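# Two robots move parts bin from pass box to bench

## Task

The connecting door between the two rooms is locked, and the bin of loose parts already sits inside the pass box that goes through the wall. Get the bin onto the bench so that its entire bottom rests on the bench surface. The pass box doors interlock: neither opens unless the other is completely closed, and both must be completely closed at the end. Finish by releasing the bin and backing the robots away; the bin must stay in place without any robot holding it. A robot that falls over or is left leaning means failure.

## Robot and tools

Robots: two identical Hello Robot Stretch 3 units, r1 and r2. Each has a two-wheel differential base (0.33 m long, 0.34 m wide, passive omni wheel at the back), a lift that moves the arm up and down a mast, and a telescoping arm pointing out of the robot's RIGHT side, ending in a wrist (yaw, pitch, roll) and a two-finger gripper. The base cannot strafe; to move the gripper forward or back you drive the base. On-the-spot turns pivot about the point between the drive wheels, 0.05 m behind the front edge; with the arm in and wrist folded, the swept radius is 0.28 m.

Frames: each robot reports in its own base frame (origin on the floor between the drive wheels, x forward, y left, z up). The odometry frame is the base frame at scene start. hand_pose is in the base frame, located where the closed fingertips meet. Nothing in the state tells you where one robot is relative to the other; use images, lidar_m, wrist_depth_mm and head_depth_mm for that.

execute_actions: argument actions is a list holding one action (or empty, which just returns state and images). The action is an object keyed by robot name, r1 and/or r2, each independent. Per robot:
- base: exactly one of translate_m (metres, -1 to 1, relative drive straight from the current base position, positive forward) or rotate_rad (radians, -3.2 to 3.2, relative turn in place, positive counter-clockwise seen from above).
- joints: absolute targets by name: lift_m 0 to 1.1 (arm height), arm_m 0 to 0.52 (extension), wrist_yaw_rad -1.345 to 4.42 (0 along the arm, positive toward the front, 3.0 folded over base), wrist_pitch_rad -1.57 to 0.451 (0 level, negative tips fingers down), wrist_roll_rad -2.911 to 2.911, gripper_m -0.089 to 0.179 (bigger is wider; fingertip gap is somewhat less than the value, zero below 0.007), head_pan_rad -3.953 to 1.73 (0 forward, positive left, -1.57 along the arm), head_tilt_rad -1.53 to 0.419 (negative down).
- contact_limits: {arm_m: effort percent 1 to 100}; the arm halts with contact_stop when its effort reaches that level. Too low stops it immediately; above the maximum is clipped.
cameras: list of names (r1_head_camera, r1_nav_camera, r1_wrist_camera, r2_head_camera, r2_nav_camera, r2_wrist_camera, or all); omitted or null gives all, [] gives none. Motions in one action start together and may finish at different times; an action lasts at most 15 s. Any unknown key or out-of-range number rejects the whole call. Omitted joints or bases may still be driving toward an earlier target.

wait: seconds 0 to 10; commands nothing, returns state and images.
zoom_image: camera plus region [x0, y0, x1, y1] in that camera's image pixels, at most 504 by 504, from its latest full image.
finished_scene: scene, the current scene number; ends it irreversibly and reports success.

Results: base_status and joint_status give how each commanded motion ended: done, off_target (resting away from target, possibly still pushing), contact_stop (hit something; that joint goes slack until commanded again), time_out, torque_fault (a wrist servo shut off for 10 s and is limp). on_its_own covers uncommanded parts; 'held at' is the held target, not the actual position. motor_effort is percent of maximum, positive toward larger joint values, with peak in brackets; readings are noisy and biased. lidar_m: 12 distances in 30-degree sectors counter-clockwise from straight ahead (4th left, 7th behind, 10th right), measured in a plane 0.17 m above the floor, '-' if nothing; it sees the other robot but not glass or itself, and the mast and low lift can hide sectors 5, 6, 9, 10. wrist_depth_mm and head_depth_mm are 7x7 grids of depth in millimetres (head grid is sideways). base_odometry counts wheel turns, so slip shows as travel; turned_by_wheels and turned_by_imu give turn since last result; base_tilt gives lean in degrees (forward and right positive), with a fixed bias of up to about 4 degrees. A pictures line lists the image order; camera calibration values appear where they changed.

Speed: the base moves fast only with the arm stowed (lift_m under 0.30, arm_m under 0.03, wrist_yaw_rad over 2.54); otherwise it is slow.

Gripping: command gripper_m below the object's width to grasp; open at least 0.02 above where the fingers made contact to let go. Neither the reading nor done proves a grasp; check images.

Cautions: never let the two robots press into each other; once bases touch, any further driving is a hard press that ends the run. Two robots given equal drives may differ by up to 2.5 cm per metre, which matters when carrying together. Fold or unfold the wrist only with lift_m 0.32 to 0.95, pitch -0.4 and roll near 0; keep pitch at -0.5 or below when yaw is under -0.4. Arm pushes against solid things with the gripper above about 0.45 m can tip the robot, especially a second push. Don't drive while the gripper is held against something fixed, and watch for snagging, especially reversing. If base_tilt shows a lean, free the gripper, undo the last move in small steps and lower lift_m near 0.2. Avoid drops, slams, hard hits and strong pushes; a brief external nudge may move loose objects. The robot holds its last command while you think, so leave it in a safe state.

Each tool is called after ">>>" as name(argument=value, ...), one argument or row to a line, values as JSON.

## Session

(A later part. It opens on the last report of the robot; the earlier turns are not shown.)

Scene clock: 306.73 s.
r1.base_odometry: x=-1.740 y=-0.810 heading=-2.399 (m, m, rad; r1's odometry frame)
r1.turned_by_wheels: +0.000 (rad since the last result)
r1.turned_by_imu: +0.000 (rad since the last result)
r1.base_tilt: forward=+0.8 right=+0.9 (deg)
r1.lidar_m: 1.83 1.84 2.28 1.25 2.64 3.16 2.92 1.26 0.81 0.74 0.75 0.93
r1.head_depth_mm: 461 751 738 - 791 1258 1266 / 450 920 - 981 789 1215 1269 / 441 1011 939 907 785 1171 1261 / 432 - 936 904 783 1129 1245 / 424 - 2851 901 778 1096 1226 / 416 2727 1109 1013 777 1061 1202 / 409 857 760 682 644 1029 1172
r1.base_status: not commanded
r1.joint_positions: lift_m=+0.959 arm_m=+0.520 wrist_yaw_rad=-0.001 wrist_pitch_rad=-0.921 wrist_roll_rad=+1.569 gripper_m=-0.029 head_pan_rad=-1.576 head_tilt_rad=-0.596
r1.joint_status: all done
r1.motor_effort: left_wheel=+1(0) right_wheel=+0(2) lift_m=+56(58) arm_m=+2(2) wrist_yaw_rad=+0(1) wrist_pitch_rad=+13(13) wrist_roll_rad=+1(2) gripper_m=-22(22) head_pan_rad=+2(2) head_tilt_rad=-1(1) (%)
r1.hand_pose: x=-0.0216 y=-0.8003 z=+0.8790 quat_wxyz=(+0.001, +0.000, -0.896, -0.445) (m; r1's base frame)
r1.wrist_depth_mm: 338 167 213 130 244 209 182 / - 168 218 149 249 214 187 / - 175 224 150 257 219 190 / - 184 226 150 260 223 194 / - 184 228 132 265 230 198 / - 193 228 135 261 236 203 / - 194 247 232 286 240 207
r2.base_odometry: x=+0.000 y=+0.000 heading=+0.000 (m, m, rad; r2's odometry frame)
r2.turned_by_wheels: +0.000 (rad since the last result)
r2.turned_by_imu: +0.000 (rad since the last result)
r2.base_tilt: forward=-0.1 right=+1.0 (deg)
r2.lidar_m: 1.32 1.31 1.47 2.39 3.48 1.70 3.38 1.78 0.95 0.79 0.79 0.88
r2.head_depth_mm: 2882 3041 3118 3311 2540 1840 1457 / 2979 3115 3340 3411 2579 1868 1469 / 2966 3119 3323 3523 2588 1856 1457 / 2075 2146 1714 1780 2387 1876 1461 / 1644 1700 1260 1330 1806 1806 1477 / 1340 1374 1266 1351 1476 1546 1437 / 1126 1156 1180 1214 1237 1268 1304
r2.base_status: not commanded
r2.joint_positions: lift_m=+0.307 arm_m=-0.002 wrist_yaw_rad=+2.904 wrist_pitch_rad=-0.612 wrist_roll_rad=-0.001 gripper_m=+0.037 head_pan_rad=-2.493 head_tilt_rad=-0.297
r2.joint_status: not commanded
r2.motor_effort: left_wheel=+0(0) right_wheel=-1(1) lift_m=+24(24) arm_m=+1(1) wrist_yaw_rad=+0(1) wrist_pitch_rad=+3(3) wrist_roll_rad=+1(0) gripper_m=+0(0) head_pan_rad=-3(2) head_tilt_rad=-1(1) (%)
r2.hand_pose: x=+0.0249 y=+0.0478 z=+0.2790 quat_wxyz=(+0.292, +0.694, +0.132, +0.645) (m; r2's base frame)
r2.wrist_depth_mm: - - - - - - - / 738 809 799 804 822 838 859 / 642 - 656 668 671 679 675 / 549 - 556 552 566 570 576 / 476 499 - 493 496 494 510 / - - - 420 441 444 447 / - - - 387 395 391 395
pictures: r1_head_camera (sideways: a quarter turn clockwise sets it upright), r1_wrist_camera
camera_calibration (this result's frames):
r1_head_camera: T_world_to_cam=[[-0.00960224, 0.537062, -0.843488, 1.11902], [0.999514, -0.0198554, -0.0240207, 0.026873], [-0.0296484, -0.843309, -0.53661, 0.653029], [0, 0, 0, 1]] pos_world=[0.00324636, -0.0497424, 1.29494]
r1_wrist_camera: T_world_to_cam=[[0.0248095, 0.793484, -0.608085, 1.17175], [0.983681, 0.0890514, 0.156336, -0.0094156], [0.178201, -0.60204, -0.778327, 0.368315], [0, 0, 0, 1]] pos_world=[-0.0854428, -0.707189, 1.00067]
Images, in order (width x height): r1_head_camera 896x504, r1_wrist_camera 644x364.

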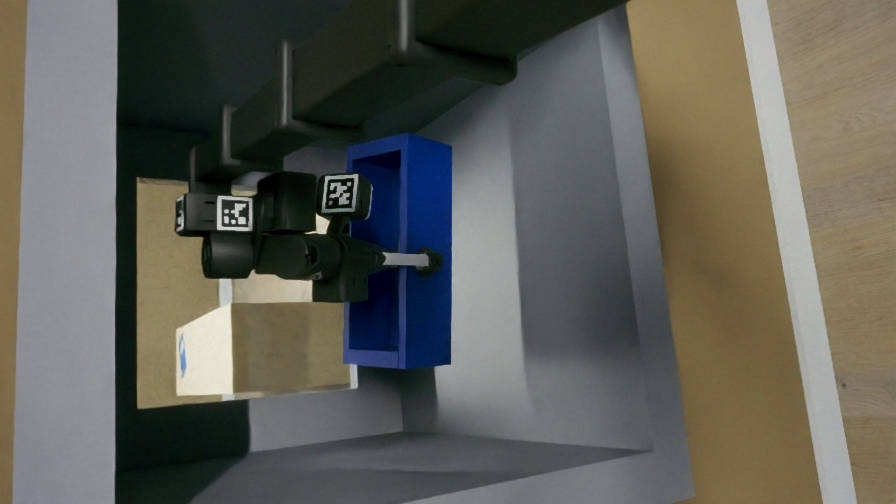

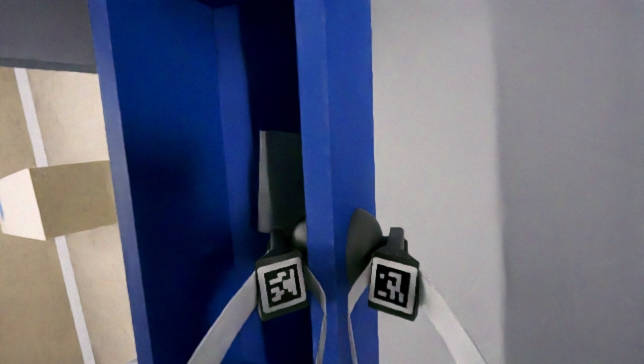

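Lifted. Retract.

>>> execute_actions(
  actions=[
    {"r1":{"joints":{"arm_m":0.0},"contact_limits":{"arm_m":25}}},
  ],
  cameras=["r1_nav_camera","r1_wrist_camera"],
)

>>> execute_actions(
  actions=[
    {"r1":{"joints":{"lift_m":1.03,"head_pan_rad":0.6,"head_tilt_rad":-0.5},"base":{"translate_m":0.25}}},
  ],
  cameras=["r1_nav_camera","r1_head_camera"],
)

Scene clock: 315.37 s.
r1.base_odometry: x=-1.740 y=-0.810 heading=-2.399 (m, m, rad; r1's odometry frame)
r1.turned_by_wheels: +0.000 (rad since the last result)
r1.turned_by_imu: +0.000 (rad since the last result)
r1.base_tilt: forward=+0.8 right=+0.9 (deg)
r1.lidar_m: 1.82 1.84 2.27 1.25 2.64 3.18 2.92 1.26 0.81 0.74 0.75 0.92
r1.head_depth_mm: 462 748 776 801 817 - - / 450 946 983 970 817 - - / 441 1059 1170 1035 801 - - / 433 - 3601 1025 784 479 - / 425 3388 2854 1024 779 488 465 / 418 2704 1110 1016 777 468 461 / 411 855 759 679 644 688 1170
r1.base_status: not commanded
r1.joint_positions: lift_m=+0.959 arm_m=+0.003 wrist_yaw_rad=+0.000 wrist_pitch_rad=-0.922 wrist_roll_rad=+1.569 gripper_m=-0.029 head_pan_rad=-1.576 head_tilt_rad=-0.596
r1.joint_status: all done
joint sent to its limit — the command would take r1.arm_m past its lower limit, so that joint was sent only as far as its limit.
r1.motor_effort: left_wheel=+1(1) right_wheel=+0(0) lift_m=+56(56) arm_m=-4(4) wrist_yaw_rad=-1(1) wrist_pitch_rad=+12(12) wrist_roll_rad=+0(1) gripper_m=-22(22) head_pan_rad=+1(1) head_tilt_rad=-2(1) (%)
r1.contact_limits: arm_m 25 (drawing in: default 25, maximum 41; extending or still: default 33, maximum 55)
r1.hand_pose: x=-0.0215 y=-0.2833 z=+0.8790 quat_wxyz=(+0.001, +0.000, -0.895, -0.445) (m; r1's base frame)
r1.wrist_depth_mm: 575 167 213 130 - 845 747 / 703 167 219 149 - 854 804 / 720 175 224 150 - 907 814 / 770 183 227 150 - 906 809 / 786 184 228 132 - 938 806 / 712 194 228 135 - 963 827 / 492 194 247 236 - 970 850
r2.base_odometry: x=+0.000 y=+0.000 heading=+0.000 (m, m, rad; r2's odometry frame)
r2.turned_by_wheels: +0.000 (rad since the last result)
r2.turned_by_imu: -0.002 (rad since the last result)
r2.base_tilt: forward=-0.1 right=+1.1 (deg)
r2.lidar_m: 1.32 1.31 1.47 2.38 3.48 1.70 3.40 1.79 0.95 0.79 0.79 0.89
r2.head_depth_mm: 2845 2976 3188 3327 2575 1857 1449 / 2954 3087 3259 3437 2535 1872 1462 / 2951 3146 3325 3415 2609 1859 1467 / 2055 2147 1717 1773 2356 1863 1470 / 1649 1706 1257 1340 1807 1812 1483 / 1346 1368 1268 1348 1478 1550 1451 / 1130 1156 1183 1207 1236 1271 1307
r2.base_status: not commanded
r2.joint_positions: lift_m=+0.307 arm_m=-0.002 wrist_yaw_rad=+2.904 wrist_pitch_rad=-0.612 wrist_roll_rad=-0.001 gripper_m=+0.037 head_pan_rad=-2.493 head_tilt_rad=-0.297
r2.joint_status: not commanded
r2.motor_effort: left_wheel=+0(0) right_wheel=-1(1) lift_m=+24(24) arm_m=+1(1) wrist_yaw_rad=+0(0) wrist_pitch_rad=+3(3) wrist_roll_rad=+1(1) gripper_m=+0(1) head_pan_rad=-2(2) head_tilt_rad=-1(1) (%)
r2.hand_pose: x=+0.0249 y=+0.0478 z=+0.2790 quat_wxyz=(+0.292, +0.694, +0.132, +0.645) (m; r2's base frame)
r2.wrist_depth_mm: - - - - - - - / 739 785 804 806 813 834 830 / 628 - 645 653 673 675 681 / 544 - 557 561 575 566 580 / 471 499 - 490 499 499 505 / - - - 427 443 441 445 / - - - 389 389 392 399
pictures: r1_nav_camera (sideways: a quarter turn counterclockwise sets it upright), r1_wrist_camera
camera_calibration (this result's frames):
r1_nav_camera: T_world_to_cam=[[0.0214569, -0.59194, 0.805697, -1.016], [-0.999169, -0.0406266, -0.00323873, 0.0576245], [0.0346498, -0.804958, -0.59232, 0.72485], [0, 0, 0, 1]] pos_world=[0.0542609, -0.0155957, 1.24812]
r1_wrist_camera: T_world_to_cam=[[0.0239572, 0.793682, -0.60786, 0.761335], [0.983585, 0.0900637, 0.156361, -0.0553299], [0.178847, -0.601628, -0.778497, 0.679795], [0, 0, 0, 1]] pos_world=[-0.0853973, -0.190292, 1.00065]
Images, in order (width x height): r1_nav_camera 672x504, r1_wrist_camera 644x364.

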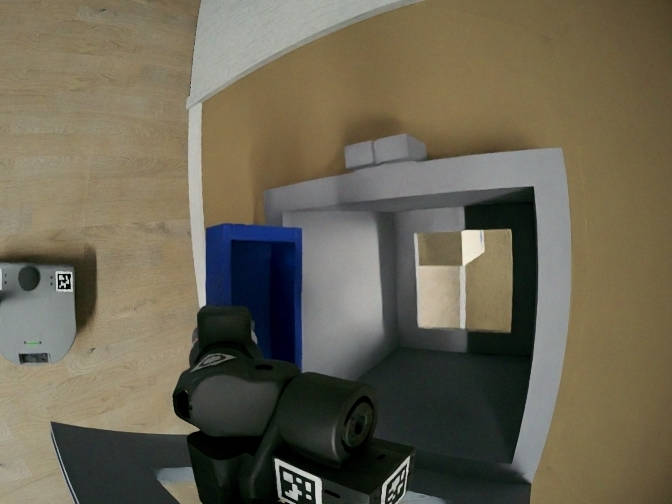

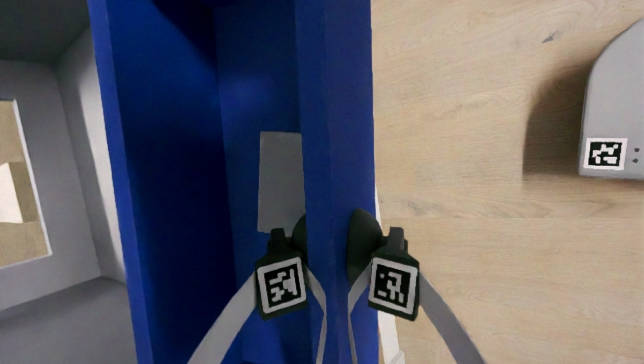

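Scene clock: 319.00 s.
r1.base_odometry: x=-1.924 y=-0.979 heading=-2.399 (m, m, rad; r1's odometry frame)
r1.turned_by_wheels: +0.000 (rad since the last result)
r1.turned_by_imu: +0.000 (rad since the last result)
r1.base_tilt: forward=+0.8 right=+0.9 (deg)
r1.lidar_m: 1.58 1.60 1.97 1.24 3.59 3.44 3.15 1.19 0.77 0.70 0.71 0.85
r1.head_depth_mm: 1294 1392 1491 1627 1785 1632 1342 / 1342 1447 1563 1717 1861 1629 1334 / 1399 1512 1633 1796 1925 1624 1334 / 1456 1582 1719 1901 1997 1616 1329 / 1519 1656 1815 2015 2076 1625 1324 / 1584 1737 1901 2116 2065 1614 1318 / 1661 1815 2002 2250 2052 1606 1313
r1.base_status: done
r1.joint_positions: lift_m=+1.029 arm_m=+0.003 wrist_yaw_rad=+0.000 wrist_pitch_rad=-0.922 wrist_roll_rad=+1.569 gripper_m=-0.029 head_pan_rad=+0.593 head_tilt_rad=-0.507
r1.joint_status: all done
r1.motor_effort: left_wheel=+1(7) right_wheel=+0(4) lift_m=+56(56) arm_m=-4(4) wrist_yaw_rad=+0(0) wrist_pitch_rad=+13(12) wrist_roll_rad=+1(1) gripper_m=-22(22) head_pan_rad=+1(29) head_tilt_rad=+3(7) (%)
r1.hand_pose: x=-0.0215 y=-0.2833 z=+0.9490 quat_wxyz=(+0.001, +0.000, -0.895, -0.445) (m; r1's base frame)
r1.wrist_depth_mm: 765 167 214 130 - 908 815 / - 167 219 149 - 936 846 / - 175 224 149 - 944 879 / 264 184 227 150 - 989 868 / 251 183 228 133 - 998 876 / 407 193 228 134 - - 884 / 419 194 247 233 - - 904
r2.base_odometry: x=+0.000 y=+0.000 heading=+0.000 (m, m, rad; r2's odometry frame)
r2.turned_by_wheels: +0.000 (rad since the last result)
r2.turned_by_imu: -0.001 (rad since the last result)
r2.base_tilt: forward=-0.1 right=+1.0 (deg)
r2.lidar_m: 1.32 1.31 1.47 2.39 3.49 1.70 3.39 1.78 0.95 0.79 0.79 0.88
r2.head_depth_mm: 2877 3049 3179 3317 2559 1836 1451 / 2931 3133 3264 3413 2588 1860 1460 / 2990 3103 3323 3463 2559 1851 1468 / 2054 2146 1717 1778 2373 1882 1470 / 1627 1704 1256 1336 1826 1806 1487 / 1338 1361 1269 1358 1485 1532 1439 / 1121 1158 1181 1208 1238 1262 1303
r2.base_status: not commanded
r2.joint_positions: lift_m=+0.307 arm_m=-0.002 wrist_yaw_rad=+2.904 wrist_pitch_rad=-0.612 wrist_roll_rad=-0.001 gripper_m=+0.037 head_pan_rad=-2.493 head_tilt_rad=-0.297
r2.joint_status: not commanded
r2.motor_effort: left_wheel=+0(0) right_wheel=-1(2) lift_m=+24(24) arm_m=+1(1) wrist_yaw_rad=-1(0) wrist_pitch_rad=+3(4) wrist_roll_rad=+0(1) gripper_m=+0(0) head_pan_rad=-3(2) head_tilt_rad=-1(1) (%)
r2.hand_pose: x=+0.0249 y=+0.0478 z=+0.2790 quat_wxyz=(+0.292, +0.694, +0.132, +0.645) (m; r2's base frame)
r2.wrist_depth_mm: - - - - - - - / 737 784 794 798 805 839 842 / 632 - 656 656 669 677 689 / 548 - 557 558 578 577 575 / 476 487 - 487 496 512 504 / - - - 429 442 437 443 / - - - 392 395 393 397
pictures: r1_head_camera (sideways: a quarter turn clockwise sets it upright), r1_nav_camera (sideways: a quarter turn counterclockwise sets it upright)
camera_calibration (this result's frames):
r1_head_camera: T_world_to_cam=[[-0.374975, -0.267693, -0.887544, 1.1787], [-0.544803, 0.838258, -0.0226565, 0.03452], [0.750056, 0.475041, -0.460165, 0.548807], [0, 0, 0, 1]] pos_world=[0.0491535, 0.0258875, 1.29947]
r1_nav_camera: T_world_to_cam=[[0.416231, 0.310137, 0.854732, -1.08234], [0.596384, -0.802699, 0.000834783, 0.0425885], [0.686351, 0.5094, -0.519069, 0.625575], [0, 0, 0, 1]] pos_world=[-0.00425886, 0.0511922, 1.24979]
Images, in order (width x height): r1_head_camera 896x504, r1_nav_camera 672x504.

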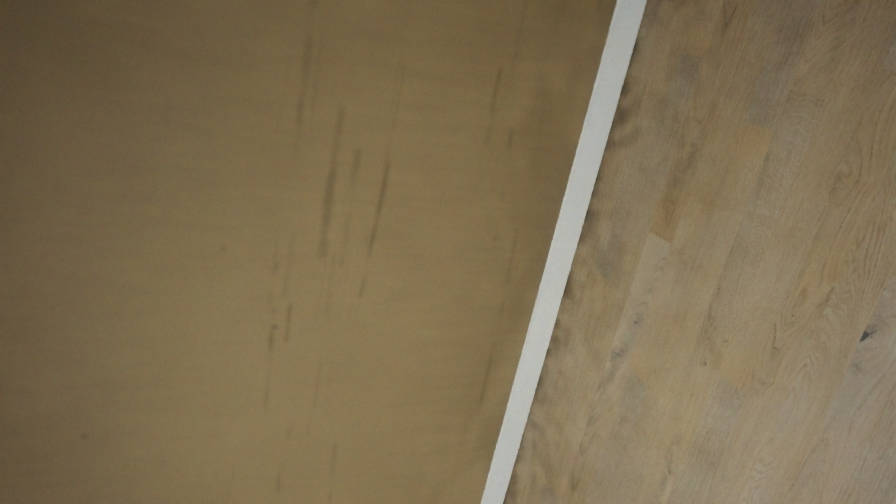

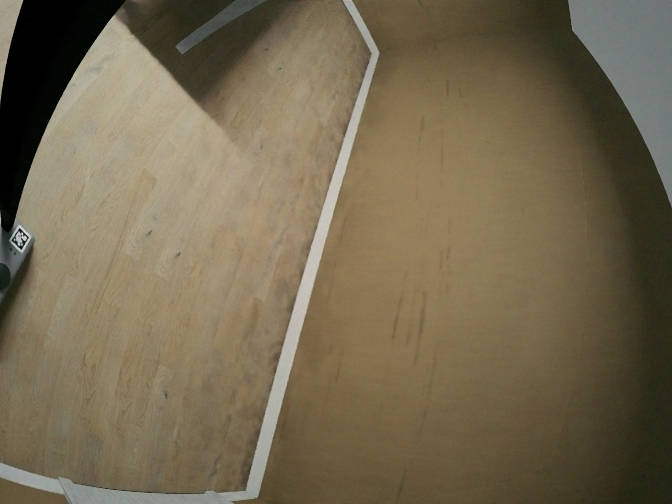

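>>> execute_actions(
  actions=[
    {"r1":{"joints":{"head_pan_rad":0,"head_tilt_rad":-0.4},"base":{"rotate_rad":1.77}}},
  ],
  cameras=["r1_nav_camera","r1_head_camera"],
)

Scene clock: 328.70 s.
r1.base_odometry: x=-1.924 y=-0.979 heading=-0.629 (m, m, rad; r1's odometry frame)
r1.turned_by_wheels: +1.770 (rad since the last result)
r1.turned_by_imu: +1.790 (rad since the last result)
r1.base_tilt: forward=+0.8 right=+0.9 (deg)
r1.lidar_m: 1.24 1.34 3.24 2.35 0.96 0.72 0.70 0.74 1.02 1.58 1.67 2.35
r1.head_depth_mm: 3166 3346 3589 3662 2401 1811 1440 / 3124 3348 3555 3635 2418 1797 1442 / 3133 3367 3538 1909 2206 1676 1440 / 3157 3376 3529 1481 2403 1800 1427 / 3176 3360 3543 1483 2385 1797 1434 / 3150 3371 3545 1472 2378 1795 1425 / 3182 3364 3612 1470 2166 1604 1426
r1.base_status: done
r1.joint_positions: lift_m=+1.029 arm_m=+0.003 wrist_yaw_rad=+0.000 wrist_pitch_rad=-0.922 wrist_roll_rad=+1.569 gripper_m=-0.029 head_pan_rad=+0.007 head_tilt_rad=-0.409
r1.joint_status: all done
r1.motor_effort: left_wheel=-1(7) right_wheel=+3(5) lift_m=+56(56) arm_m=-4(4) wrist_yaw_rad=+0(0) wrist_pitch_rad=+12(13) wrist_roll_rad=+1(1) gripper_m=-22(22) head_pan_rad=-2(24) head_tilt_rad=+3(10) (%)
r1.hand_pose: x=-0.0215 y=-0.2833 z=+0.9490 quat_wxyz=(+0.001, +0.000, -0.895, -0.445) (m; r1's base frame)
r1.wrist_depth_mm: - 167 214 130 - 909 807 / - 166 220 149 - 930 830 / - 175 225 149 - 956 864 / - 183 227 150 - 992 870 / - 183 229 132 - 976 837 / - 194 226 134 - - 889 / - 192 248 232 - - 918
r2.base_odometry: x=+0.000 y=+0.000 heading=+0.000 (m, m, rad; r2's odometry frame)
r2.turned_by_wheels: +0.000 (rad since the last result)
r2.turned_by_imu: -0.002 (rad since the last result)
r2.base_tilt: forward=-0.1 right=+0.9 (deg)
r2.lidar_m: 1.32 1.31 1.47 2.39 3.49 1.71 3.40 1.78 0.95 0.79 0.79 0.89
r2.head_depth_mm: 2889 2964 3200 3272 2521 1830 1455 / 2944 3077 3246 3407 2564 1856 1467 / 2923 3107 3299 3446 2584 1883 1465 / 2033 2126 1719 1789 2367 1886 1474 / 1656 1686 1253 1344 1794 1820 1472 / 1344 1366 1274 1356 1488 1542 1441 / 1127 1160 1180 1209 1231 1276 1295
r2.base_status: not commanded
r2.joint_positions: lift_m=+0.307 arm_m=-0.002 wrist_yaw_rad=+2.904 wrist_pitch_rad=-0.612 wrist_roll_rad=-0.001 gripper_m=+0.037 head_pan_rad=-2.493 head_tilt_rad=-0.297
r2.joint_status: not commanded
r2.motor_effort: left_wheel=+0(0) right_wheel=-1(0) lift_m=+24(24) arm_m=+1(1) wrist_yaw_rad=+0(0) wrist_pitch_rad=+4(3) wrist_roll_rad=+0(0) gripper_m=+0(1) head_pan_rad=-2(2) head_tilt_rad=-1(1) (%)
r2.hand_pose: x=+0.0249 y=+0.0478 z=+0.2790 quat_wxyz=(+0.292, +0.694, +0.132, +0.645) (m; r2's base frame)
r2.wrist_depth_mm: - - - - - - - / 751 798 802 801 818 822 828 / 644 - 645 660 677 673 691 / 545 - 553 578 573 576 573 / 472 490 - 486 500 502 498 / - - - 421 443 443 451 / - - - 395 394 404 401
pictures: r1_head_camera (sideways: a quarter turn clockwise sets it upright), r1_nav_camera (sideways: a quarter turn counterclockwise sets it upright)
camera_calibration (this result's frames):
r1_head_camera: T_world_to_cam=[[-0.370783, -0.0151768, -0.928595, 1.23224], [0.0114806, 0.999715, -0.0209233, 0.0288731], [0.928648, -0.0184189, -0.370503, 0.431041], [0, 0, 0, 1]] pos_world=[0.0562755, -0.00222419, 1.30455]
r1_nav_camera: T_world_to_cam=[[0.431576, 0.0277648, 0.901649, -1.14363], [0.0530044, -0.99858, 0.00537895, 0.0399867], [0.900518, 0.04547, -0.432435, 0.51154], [0, 0, 0, 1]] pos_world=[0.0307917, 0.0484228, 1.25214]
Images, in order (width x height): r1_head_camera 896x504, r1_nav_camera 672x504.

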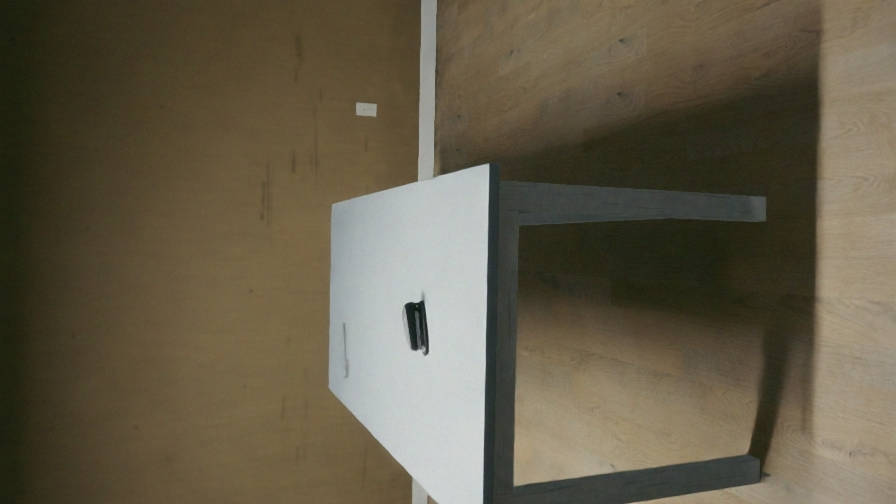

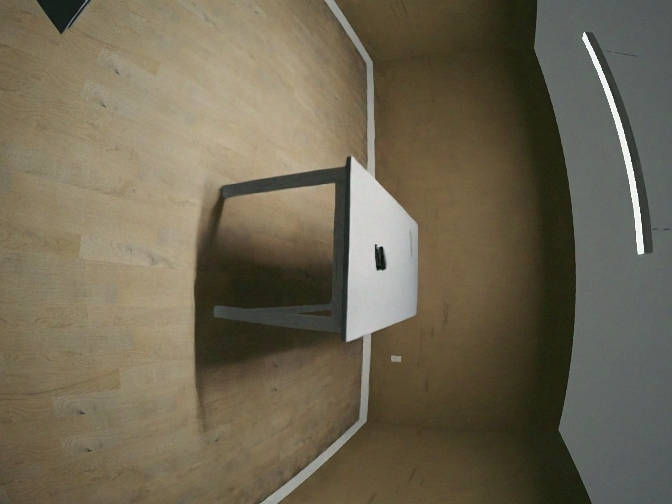

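>>> execute_actions(
  actions=[
    {"r1":{"base":{"translate_m":0.58}}},
  ],
  cameras=[],
)

>>> execute_actions(
  actions=[
    {"r1":{"base":{"rotate_rad":1.55},"joints":{"head_pan_rad":-1.57,"head_tilt_rad":-0.6}}},
  ],
  cameras=[],
)

>>> execute_actions(
  actions=[
    {"r1":{"base":{"translate_m":0.17}}},
  ],
  cameras=["r1_nav_camera","r1_head_camera"],
)

Scene clock: 343.50 s.
r1.base_odometry: x=-1.455 y=-1.320 heading=-0.630 (m, m, rad; r1's odometry frame)
r1.turned_by_wheels: +0.000 (rad since the last result)
r1.turned_by_imu: +0.000 (rad since the last result)
r1.base_tilt: forward=+0.8 right=+0.9 (deg)
r1.lidar_m: 0.67 0.82 3.21 3.12 1.74 1.31 1.28 1.32 1.65 1.61 1.69 0.68
r1.head_depth_mm: 2627 2790 2994 3161 2407 1806 1439 / 2631 2802 2989 3186 2298 836 1399 / 2636 2805 3044 1491 993 802 902 / 2649 2824 2984 1483 990 801 1434 / 2647 2833 3005 1484 988 797 1438 / 2655 2822 2984 1474 982 798 1424 / 2655 2824 3037 1467 983 802 1429
r1.base_status: done
r1.joint_positions: lift_m=+1.029 arm_m=+0.003 wrist_yaw_rad=+0.000 wrist_pitch_rad=-0.922 wrist_roll_rad=+1.569 gripper_m=-0.029 head_pan_rad=+0.007 head_tilt_rad=-0.409
r1.joint_status: not commanded
r1.motor_effort: left_wheel=-2(4) right_wheel=+3(5) lift_m=+56(56) arm_m=-4(4) wrist_yaw_rad=+1(0) wrist_pitch_rad=+13(12) wrist_roll_rad=+1(1) gripper_m=-22(22) head_pan_rad=-3(3) head_tilt_rad=+3(3) (%)
r1.hand_pose: x=-0.0215 y=-0.2833 z=+0.9490 quat_wxyz=(+0.001, +0.000, -0.895, -0.445) (m; r1's base frame)
r1.wrist_depth_mm: - 166 214 130 - 917 815 / - 167 218 149 - 946 826 / - 174 225 150 - 975 876 / - 184 228 150 - 992 889 / - 183 228 133 - 991 869 / - 194 228 135 - - 880 / - 194 246 233 - - 906
r2.base_odometry: x=+0.000 y=+0.000 heading=+0.000 (m, m, rad; r2's odometry frame)
r2.turned_by_wheels: +0.000 (rad since the last result)
r2.turned_by_imu: -0.003 (rad since the last result)
r2.base_tilt: forward=+0.0 right=+1.1 (deg)
r2.lidar_m: 1.32 1.31 1.47 2.39 3.48 1.71 3.40 1.78 0.95 0.79 0.79 0.88
r2.head_depth_mm: 2909 2986 3150 3319 2571 1823 1438 / 2918 3151 3306 3433 2551 1844 1453 / 2904 3072 3264 3478 2587 1862 1457 / 2074 2131 1720 1796 2344 1875 1470 / 1651 1701 1254 1338 1822 1826 1469 / 1334 1370 1264 1359 1491 1542 1440 / 1131 1152 1191 1208 1243 1272 1298
r2.base_status: not commanded
r2.joint_positions: lift_m=+0.307 arm_m=-0.002 wrist_yaw_rad=+2.904 wrist_pitch_rad=-0.612 wrist_roll_rad=-0.001 gripper_m=+0.037 head_pan_rad=-2.493 head_tilt_rad=-0.297
r2.joint_status: not commanded
r2.motor_effort: left_wheel=+0(0) right_wheel=-1(1) lift_m=+24(24) arm_m=+2(0) wrist_yaw_rad=+0(0) wrist_pitch_rad=+3(3) wrist_roll_rad=+0(1) gripper_m=+0(0) head_pan_rad=-2(3) head_tilt_rad=-1(1) (%)
r2.hand_pose: x=+0.0249 y=+0.0478 z=+0.2790 quat_wxyz=(+0.292, +0.694, +0.132, +0.645) (m; r2's base frame)
r2.wrist_depth_mm: - - - - - - - / 736 788 810 798 805 829 855 / 624 - 660 667 676 684 693 / 554 - 555 562 573 573 580 / 477 493 - 488 498 500 508 / - - - 431 441 441 444 / - - - 390 396 391 399
pictures: none
No camera images: the call's "cameras" was empty. Leave "cameras" out to get every camera's image.

Scene clock: 346.93 s.
r1.base_odometry: x=-1.455 y=-1.320 heading=+0.920 (m, m, rad; r1's odometry frame)
r1.turned_by_wheels: +1.550 (rad since the last result)
r1.turned_by_imu: +1.568 (rad since the last result)
r1.base_tilt: forward=+0.8 right=+0.9 (deg)
r1.lidar_m: 3.11 1.78 1.32 1.28 1.33 1.66 1.60 1.68 2.33 0.67 0.82 3.23
r1.head_depth_mm: 2590 2899 3105 - - - - / 2597 2868 3141 - - - - / 2607 2863 1700 - - - - / 2598 2845 1463 1055 474 455 - / 2618 2837 1454 1005 470 449 1199 / 2635 2819 1452 1000 465 431 1205 / 2592 2860 1447 994 836 371 1231
r1.base_status: done
r1.joint_positions: lift_m=+1.029 arm_m=+0.003 wrist_yaw_rad=+0.000 wrist_pitch_rad=-0.922 wrist_roll_rad=+1.569 gripper_m=-0.029 head_pan_rad=-1.563 head_tilt_rad=-0.593
r1.joint_status: all done
r1.motor_effort: left_wheel=-1(8) right_wheel=+3(6) lift_m=+56(56) arm_m=-4(4) wrist_yaw_rad=+0(0) wrist_pitch_rad=+12(12) wrist_roll_rad=+1(1) gripper_m=-22(22) head_pan_rad=-3(27) head_tilt_rad=-3(13) (%)
r1.hand_pose: x=-0.0215 y=-0.2833 z=+0.9490 quat_wxyz=(+0.001, +0.000, -0.895, -0.445) (m; r1's base frame)
r1.wrist_depth_mm: - 167 215 130 - 900 818 / - 168 219 148 - 925 862 / - 175 226 150 - 955 878 / - 184 227 151 - 974 871 / - 183 229 132 - 990 864 / - 193 227 135 - - 887 / - 193 247 233 - - 910
r2.base_odometry: x=+0.000 y=+0.000 heading=+0.000 (m, m, rad; r2's odometry frame)
r2.turned_by_wheels: +0.000 (rad since the last result)
r2.turned_by_imu: -0.001 (rad since the last result)
r2.base_tilt: forward=-0.2 right=+1.0 (deg)
r2.lidar_m: 1.32 1.31 1.47 2.39 3.48 1.70 3.41 1.78 0.95 0.79 0.79 0.88
r2.head_depth_mm: 2860 3005 3201 3265 2536 1837 1463 / 2891 3148 3329 3421 2576 1860 1462 / 2934 3095 3295 3468 2586 1879 1473 / 2061 2148 1712 1765 2385 1880 1465 / 1642 1705 1260 1335 1824 1820 1479 / 1334 1376 1271 1349 1497 1551 1449 / 1125 1148 1180 1212 1240 1280 1301
r2.base_status: not commanded
r2.joint_positions: lift_m=+0.307 arm_m=-0.002 wrist_yaw_rad=+2.904 wrist_pitch_rad=-0.612 wrist_roll_rad=-0.001 gripper_m=+0.037 head_pan_rad=-2.493 head_tilt_rad=-0.297
r2.joint_status: not commanded
r2.motor_effort: left_wheel=+0(0) right_wheel=-1(1) lift_m=+24(24) arm_m=+0(1) wrist_yaw_rad=+0(0) wrist_pitch_rad=+4(3) wrist_roll_rad=+1(0) gripper_m=+0(0) head_pan_rad=-3(2) head_tilt_rad=-1(1) (%)
r2.hand_pose: x=+0.0249 y=+0.0478 z=+0.2790 quat_wxyz=(+0.292, +0.694, +0.132, +0.645) (m; r2's base frame)
r2.wrist_depth_mm: - - - - - - - / 749 813 793 804 821 836 833 / 645 - 641 663 673 667 692 / 546 - 556 562 570 560 573 / 486 487 - 494 491 500 502 / - - - 429 442 448 448 / - - - 391 389 398 398
pictures: none
No camera images: the call's "cameras" was empty. Leave "cameras" out to get every camera's image.

Scene clock: 349.57 s.
r1.base_odometry: x=-1.353 y=-1.185 heading=+0.920 (m, m, rad; r1's odometry frame)
r1.turned_by_wheels: +0.000 (rad since the last result)
r1.turned_by_imu: +0.000 (rad since the last result)
r1.base_tilt: forward=+0.8 right=+0.9 (deg)
r1.lidar_m: 2.97 1.78 1.32 1.28 1.33 1.82 1.78 1.85 0.72 1.19 0.74 3.06
r1.head_depth_mm: 2624 2880 3115 - - - - / 2614 2863 1594 - - - - / 2596 2826 1488 - - - - / 2608 2831 1465 1056 474 455 - / 2616 2834 1467 1007 470 449 1205 / 2608 2885 1454 1001 465 431 1202 / 2614 2855 3077 991 843 371 1177
r1.base_status: done
r1.joint_positions: lift_m=+1.029 arm_m=+0.003 wrist_yaw_rad=+0.000 wrist_pitch_rad=-0.922 wrist_roll_rad=+1.569 gripper_m=-0.029 head_pan_rad=-1.563 head_tilt_rad=-0.593
r1.joint_status: not commanded
r1.motor_effort: left_wheel=-2(4) right_wheel=+2(6) lift_m=+56(56) arm_m=-3(3) wrist_yaw_rad=-1(0) wrist_pitch_rad=+12(13) wrist_roll_rad=+1(1) gripper_m=-22(22) head_pan_rad=-2(1) head_tilt_rad=-4(2) (%)
r1.hand_pose: x=-0.0215 y=-0.2833 z=+0.9490 quat_wxyz=(+0.001, +0.000, -0.895, -0.445) (m; r1's base frame)
r1.wrist_depth_mm: 985 167 214 130 - 923 790 / 980 167 219 149 - 936 843 / - 175 225 150 - 970 867 / - 184 228 150 - 980 894 / - 184 228 132 - - 878 / - 193 228 135 - - 912 / - 193 246 234 - - 913
r2.base_odometry: x=+0.000 y=+0.000 heading=+0.000 (m, m, rad; r2's odometry frame)
r2.turned_by_wheels: +0.000 (rad since the last result)
r2.turned_by_imu: -0.001 (rad since the last result)
r2.base_tilt: forward=-0.1 right=+1.0 (deg)
r2.lidar_m: 1.32 1.31 1.47 2.39 3.49 1.71 3.41 1.78 0.95 0.79 0.79 0.88
r2.head_depth_mm: 2828 3008 3197 3371 2582 1851 1456 / 2928 3088 3308 3427 2564 1862 1476 / 2934 3113 3256 3432 2573 1874 1460 / 2064 2141 1712 1784 2342 1855 1471 / 1649 1703 1248 1341 1802 1819 1479 / 1343 1357 1273 1352 1492 1538 1446 / 1135 1155 1183 1211 1243 1272 1312
r2.base_status: not commanded
r2.joint_positions: lift_m=+0.307 arm_m=-0.002 wrist_yaw_rad=+2.904 wrist_pitch_rad=-0.612 wrist_roll_rad=-0.001 gripper_m=+0.037 head_pan_rad=-2.493 head_tilt_rad=-0.297
r2.joint_status: not commanded
r2.motor_effort: left_wheel=+0(0) right_wheel=-1(1) lift_m=+24(24) arm_m=+1(1) wrist_yaw_rad=+0(1) wrist_pitch_rad=+4(3) wrist_roll_rad=+0(0) gripper_m=+0(1) head_pan_rad=-3(3) head_tilt_rad=-1(2) (%)
r2.hand_pose: x=+0.0249 y=+0.0478 z=+0.2790 quat_wxyz=(+0.292, +0.694, +0.132, +0.645) (m; r2's base frame)
r2.wrist_depth_mm: - - - - - - - / 740 803 785 822 789 807 861 / 632 - 653 656 664 682 689 / 541 - 554 561 574 581 589 / 477 504 - 493 493 501 507 / - - - 430 436 441 446 / - - - 391 390 401 397
pictures: r1_head_camera (sideways: a quarter turn clockwise sets it upright), r1_nav_camera (sideways: a quarter turn counterclockwise sets it upright)
camera_calibration (this result's frames):
r1_head_camera: T_world_to_cam=[[-0.016723, 0.53434, -0.845104, 1.12117], [0.99969, -0.00663487, -0.0239771, 0.0268153], [-0.0184191, -0.845244, -0.534064, 0.649647], [0, 0, 0, 1]] pos_world=[0.00390823, -0.0497967, 1.2951]
r1_nav_camera: T_world_to_cam=[[0.0293071, -0.589169, 0.807478, -1.01837], [-0.998541, -0.0539189, -0.00309976, 0.0574398], [0.0453646, -0.806209, -0.589889, 0.721623], [0, 0, 0, 1]] pos_world=[0.0544653, -0.015116, 1.24817]
Images, in order (width x height): r1_head_camera 896x504, r1_nav_camera 672x504.

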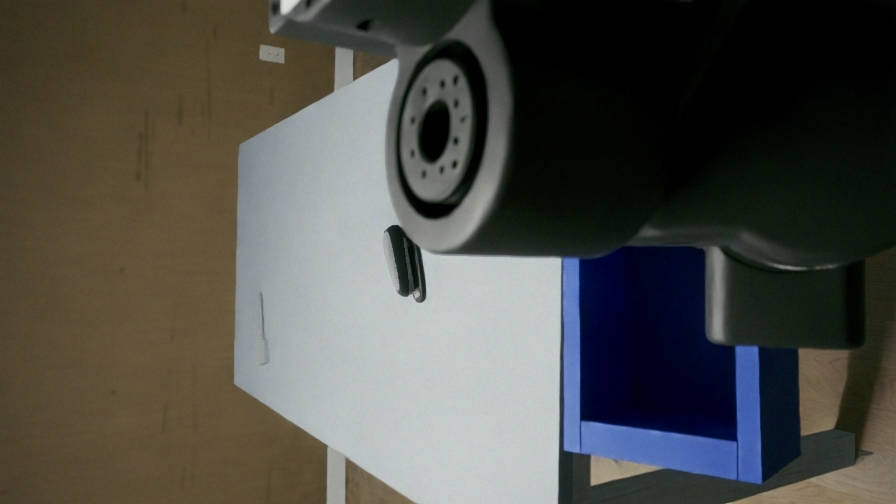

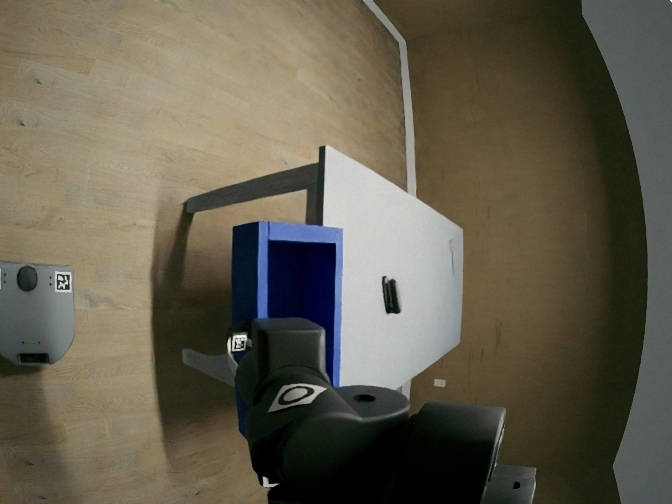

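>>> execute_actions(
  actions=[
    {"r1":{"joints":{"arm_m":0.5}}},
  ],
  cameras=["r1_head_camera"],
)

>>> execute_actions(
  actions=[
    {"r1":{"joints":{"lift_m":0.885}}},
  ],
  cameras=["r1_head_camera"],
)

Scene clock: 357.67 s.
r1.base_odometry: x=-1.353 y=-1.185 heading=+0.920 (m, m, rad; r1's odometry frame)
r1.turned_by_wheels: +0.000 (rad since the last result)
r1.turned_by_imu: +0.000 (rad since the last result)
r1.base_tilt: forward=+0.8 right=+0.9 (deg)
r1.lidar_m: 2.97 1.78 1.32 1.27 1.33 1.82 1.77 1.85 0.72 1.19 0.74 3.04
r1.head_depth_mm: 2616 - 3233 1072 864 1398 1273 / 2616 - 1587 976 862 1303 1214 / 2584 - 882 930 858 1513 1261 / 2620 - 875 926 856 1507 1264 / 2610 2826 851 922 851 1508 1258 / 2619 2866 1451 1000 850 1502 1255 / 2596 2875 3091 991 844 1058 1180
r1.base_status: not commanded
r1.joint_positions: lift_m=+1.029 arm_m=+0.500 wrist_yaw_rad=+0.000 wrist_pitch_rad=-0.922 wrist_roll_rad=+1.570 gripper_m=-0.029 head_pan_rad=-1.563 head_tilt_rad=-0.593
r1.joint_status: all done
r1.motor_effort: left_wheel=-2(2) right_wheel=+2(3) lift_m=+56(56) arm_m=+3(4) wrist_yaw_rad=+0(0) wrist_pitch_rad=+12(13) wrist_roll_rad=+1(1) gripper_m=-22(22) head_pan_rad=-3(2) head_tilt_rad=-3(2) (%)
r1.hand_pose: x=-0.0215 y=-0.7801 z=+0.9489 quat_wxyz=(+0.001, +0.000, -0.895, -0.445) (m; r1's base frame)
r1.wrist_depth_mm: 926 167 214 130 302 258 226 / 977 167 220 149 309 264 231 / - 175 225 150 319 269 234 / - 184 227 150 320 278 242 / - 184 228 133 326 284 251 / - 193 228 134 323 292 260 / - 193 248 233 351 297 273
r2.base_odometry: x=+0.000 y=+0.000 heading=+0.000 (m, m, rad; r2's odometry frame)
r2.turned_by_wheels: +0.000 (rad since the last result)
r2.turned_by_imu: -0.002 (rad since the last result)
r2.base_tilt: forward=+0.0 right=+1.1 (deg)
r2.lidar_m: 1.32 1.31 1.47 2.39 3.49 1.71 3.42 1.78 0.95 0.79 0.79 0.88
r2.head_depth_mm: 2823 3033 3179 3312 2544 1863 1457 / 2942 3106 3316 3484 2549 1864 1463 / 2917 3134 3268 3514 2584 1878 1465 / 2062 2135 1712 1794 2348 1885 1474 / 1628 1685 1264 1332 1819 1823 1460 / 1349 1381 1266 1354 1480 1552 1442 / 1137 1155 1185 1212 1240 1278 1296
r2.base_status: not commanded
r2.joint_positions: lift_m=+0.307 arm_m=-0.002 wrist_yaw_rad=+2.904 wrist_pitch_rad=-0.612 wrist_roll_rad=-0.001 gripper_m=+0.037 head_pan_rad=-2.493 head_tilt_rad=-0.297
r2.joint_status: not commanded
r2.motor_effort: left_wheel=+0(0) right_wheel=+0(1) lift_m=+24(24) arm_m=+1(0) wrist_yaw_rad=+0(0) wrist_pitch_rad=+3(4) wrist_roll_rad=+1(0) gripper_m=-1(0) head_pan_rad=-3(2) head_tilt_rad=-1(1) (%)
r2.hand_pose: x=+0.0249 y=+0.0478 z=+0.2790 quat_wxyz=(+0.292, +0.694, +0.132, +0.645) (m; r2's base frame)
r2.wrist_depth_mm: - - - - - - - / 746 788 768 777 825 828 824 / 628 - 667 651 670 670 678 / 543 - 560 573 582 588 593 / 478 493 - 492 489 498 503 / - - - 424 442 442 448 / - - - 390 386 395 398
pictures: r1_head_camera (sideways: a quarter turn clockwise sets it upright)
camera_calibration (this result's frames):
r1_head_camera: T_world_to_cam=[[-0.0166785, 0.534534, -0.844982, 1.12101], [0.99969, -0.00671556, -0.0239804, 0.0268196], [-0.0184929, -0.84512, -0.534257, 0.649898], [0, 0, 0, 1]] pos_world=[0.00390393, -0.049795, 1.29509]
Images, in order (width x height): r1_head_camera 896x504.

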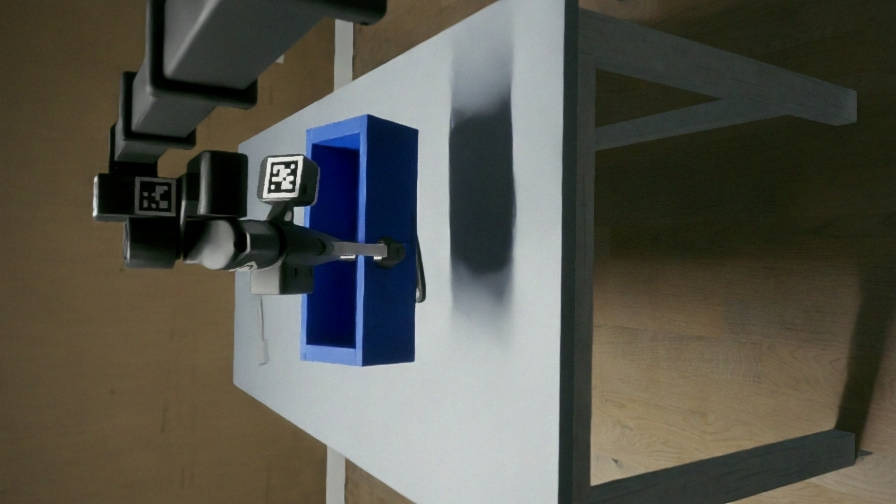

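Scene clock: 359.77 s.
r1.base_odometry: x=-1.353 y=-1.185 heading=+0.920 (m, m, rad; r1's odometry frame)
r1.turned_by_wheels: +0.000 (rad since the last result)
r1.turned_by_imu: +0.000 (rad since the last result)
r1.base_tilt: forward=+0.8 right=+0.9 (deg)
r1.lidar_m: 2.97 1.78 1.32 1.27 1.33 1.82 1.77 1.85 0.73 1.19 0.74 3.06
r1.head_depth_mm: 2634 2865 3179 2613 - - 1260 / 2616 2865 3064 - 862 1345 1214 / 2635 2837 - 894 859 1512 1273 / 2615 2809 1627 889 858 1514 1270 / 2624 2810 1469 890 853 1511 1257 / 2593 2854 1453 1000 848 1508 1256 / 2594 2847 3091 997 845 1056 1180
r1.base_status: not commanded
r1.joint_positions: lift_m=+0.891 arm_m=+0.500 wrist_yaw_rad=+0.000 wrist_pitch_rad=-0.877 wrist_roll_rad=+1.570 gripper_m=-0.029 head_pan_rad=-1.563 head_tilt_rad=-0.593
r1.joint_status: lift_m contact_stop (moved -0.138 of -0.144)
r1.on_its_own: lift_m is slack since a contact_stop, until your next command for it (your +0.885 is given up)
r1.motor_effort: left_wheel=-1(2) right_wheel=+2(3) lift_m=+33(49) arm_m=+3(3) wrist_yaw_rad=-1(0) wrist_pitch_rad=-1(12) wrist_roll_rad=+1(1) gripper_m=-19(22) head_pan_rad=-3(2) head_tilt_rad=-3(3) (%)
r1.hand_pose: x=-0.0215 y=-0.7898 z=+0.8171 quat_wxyz=(+0.001, +0.000, -0.905, -0.425) (m; r1's base frame)
r1.wrist_depth_mm: 367 169 203 135 172 146 127 / 661 169 209 136 177 150 130 / 747 170 214 136 182 153 132 / 879 170 221 170 188 157 135 / 926 170 227 134 190 160 137 / - 170 231 135 187 164 140 / - 179 243 172 213 168 143
r2.base_odometry: x=+0.000 y=+0.000 heading=+0.000 (m, m, rad; r2's odometry frame)
r2.turned_by_wheels: +0.000 (rad since the last result)
r2.turned_by_imu: -0.001 (rad since the last result)
r2.base_tilt: forward=-0.2 right=+0.9 (deg)
r2.lidar_m: 1.31 1.31 1.47 2.39 3.50 1.71 3.39 1.78 0.95 0.79 0.79 0.88
r2.head_depth_mm: 2884 3036 3173 3336 2511 1850 1456 / 2993 3137 3269 3484 2571 1853 1465 / 2950 3132 3310 3479 2558 1886 1459 / 2078 2139 1704 1796 2376 1879 1475 / 1648 1689 1251 1335 1813 1803 1476 / 1346 1378 1264 1358 1487 1545 1449 / 1135 1152 1180 1213 1241 1271 1298
r2.base_status: not commanded
r2.joint_positions: lift_m=+0.307 arm_m=-0.002 wrist_yaw_rad=+2.904 wrist_pitch_rad=-0.612 wrist_roll_rad=-0.001 gripper_m=+0.037 head_pan_rad=-2.493 head_tilt_rad=-0.297
r2.joint_status: not commanded
r2.motor_effort: left_wheel=+0(1) right_wheel=+0(1) lift_m=+24(24) arm_m=+0(1) wrist_yaw_rad=+0(0) wrist_pitch_rad=+3(4) wrist_roll_rad=+0(1) gripper_m=+0(1) head_pan_rad=-2(2) head_tilt_rad=-1(1) (%)
r2.hand_pose: x=+0.0249 y=+0.0478 z=+0.2790 quat_wxyz=(+0.292, +0.694, +0.132, +0.645) (m; r2's base frame)
r2.wrist_depth_mm: - - - - - - - / 747 781 799 789 817 800 833 / 625 - 652 662 665 683 686 / 548 - 560 571 569 576 576 / 480 491 - 491 499 509 509 / - - - 425 431 438 448 / - - - 392 394 392 399
pictures: r1_head_camera (sideways: a quarter turn clockwise sets it upright)
camera_calibration (this result's frames):
r1_head_camera: T_world_to_cam=[[-0.016661, 0.534835, -0.844792, 1.12076], [0.99969, -0.00674412, -0.0239855, 0.0268263], [-0.0185257, -0.84493, -0.534556, 0.650289], [0, 0, 0, 1]] pos_world=[0.00390206, -0.0497925, 1.29507]
Images, in order (width x height): r1_head_camera 896x504.

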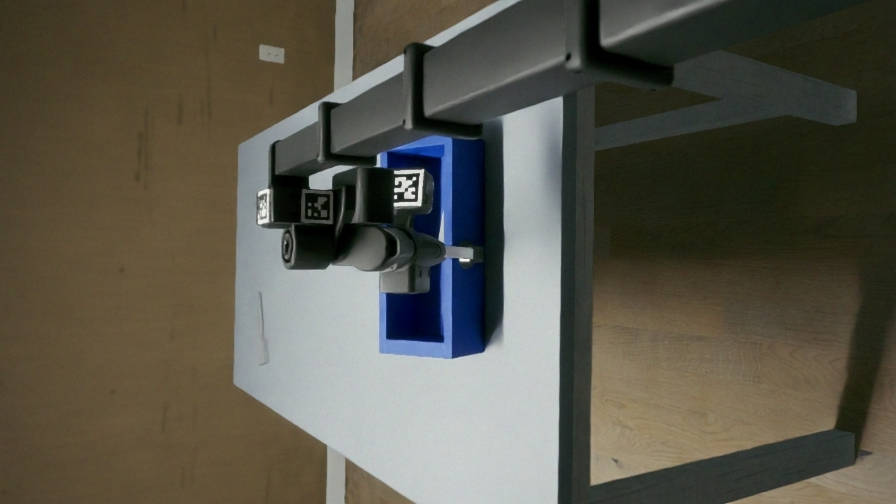

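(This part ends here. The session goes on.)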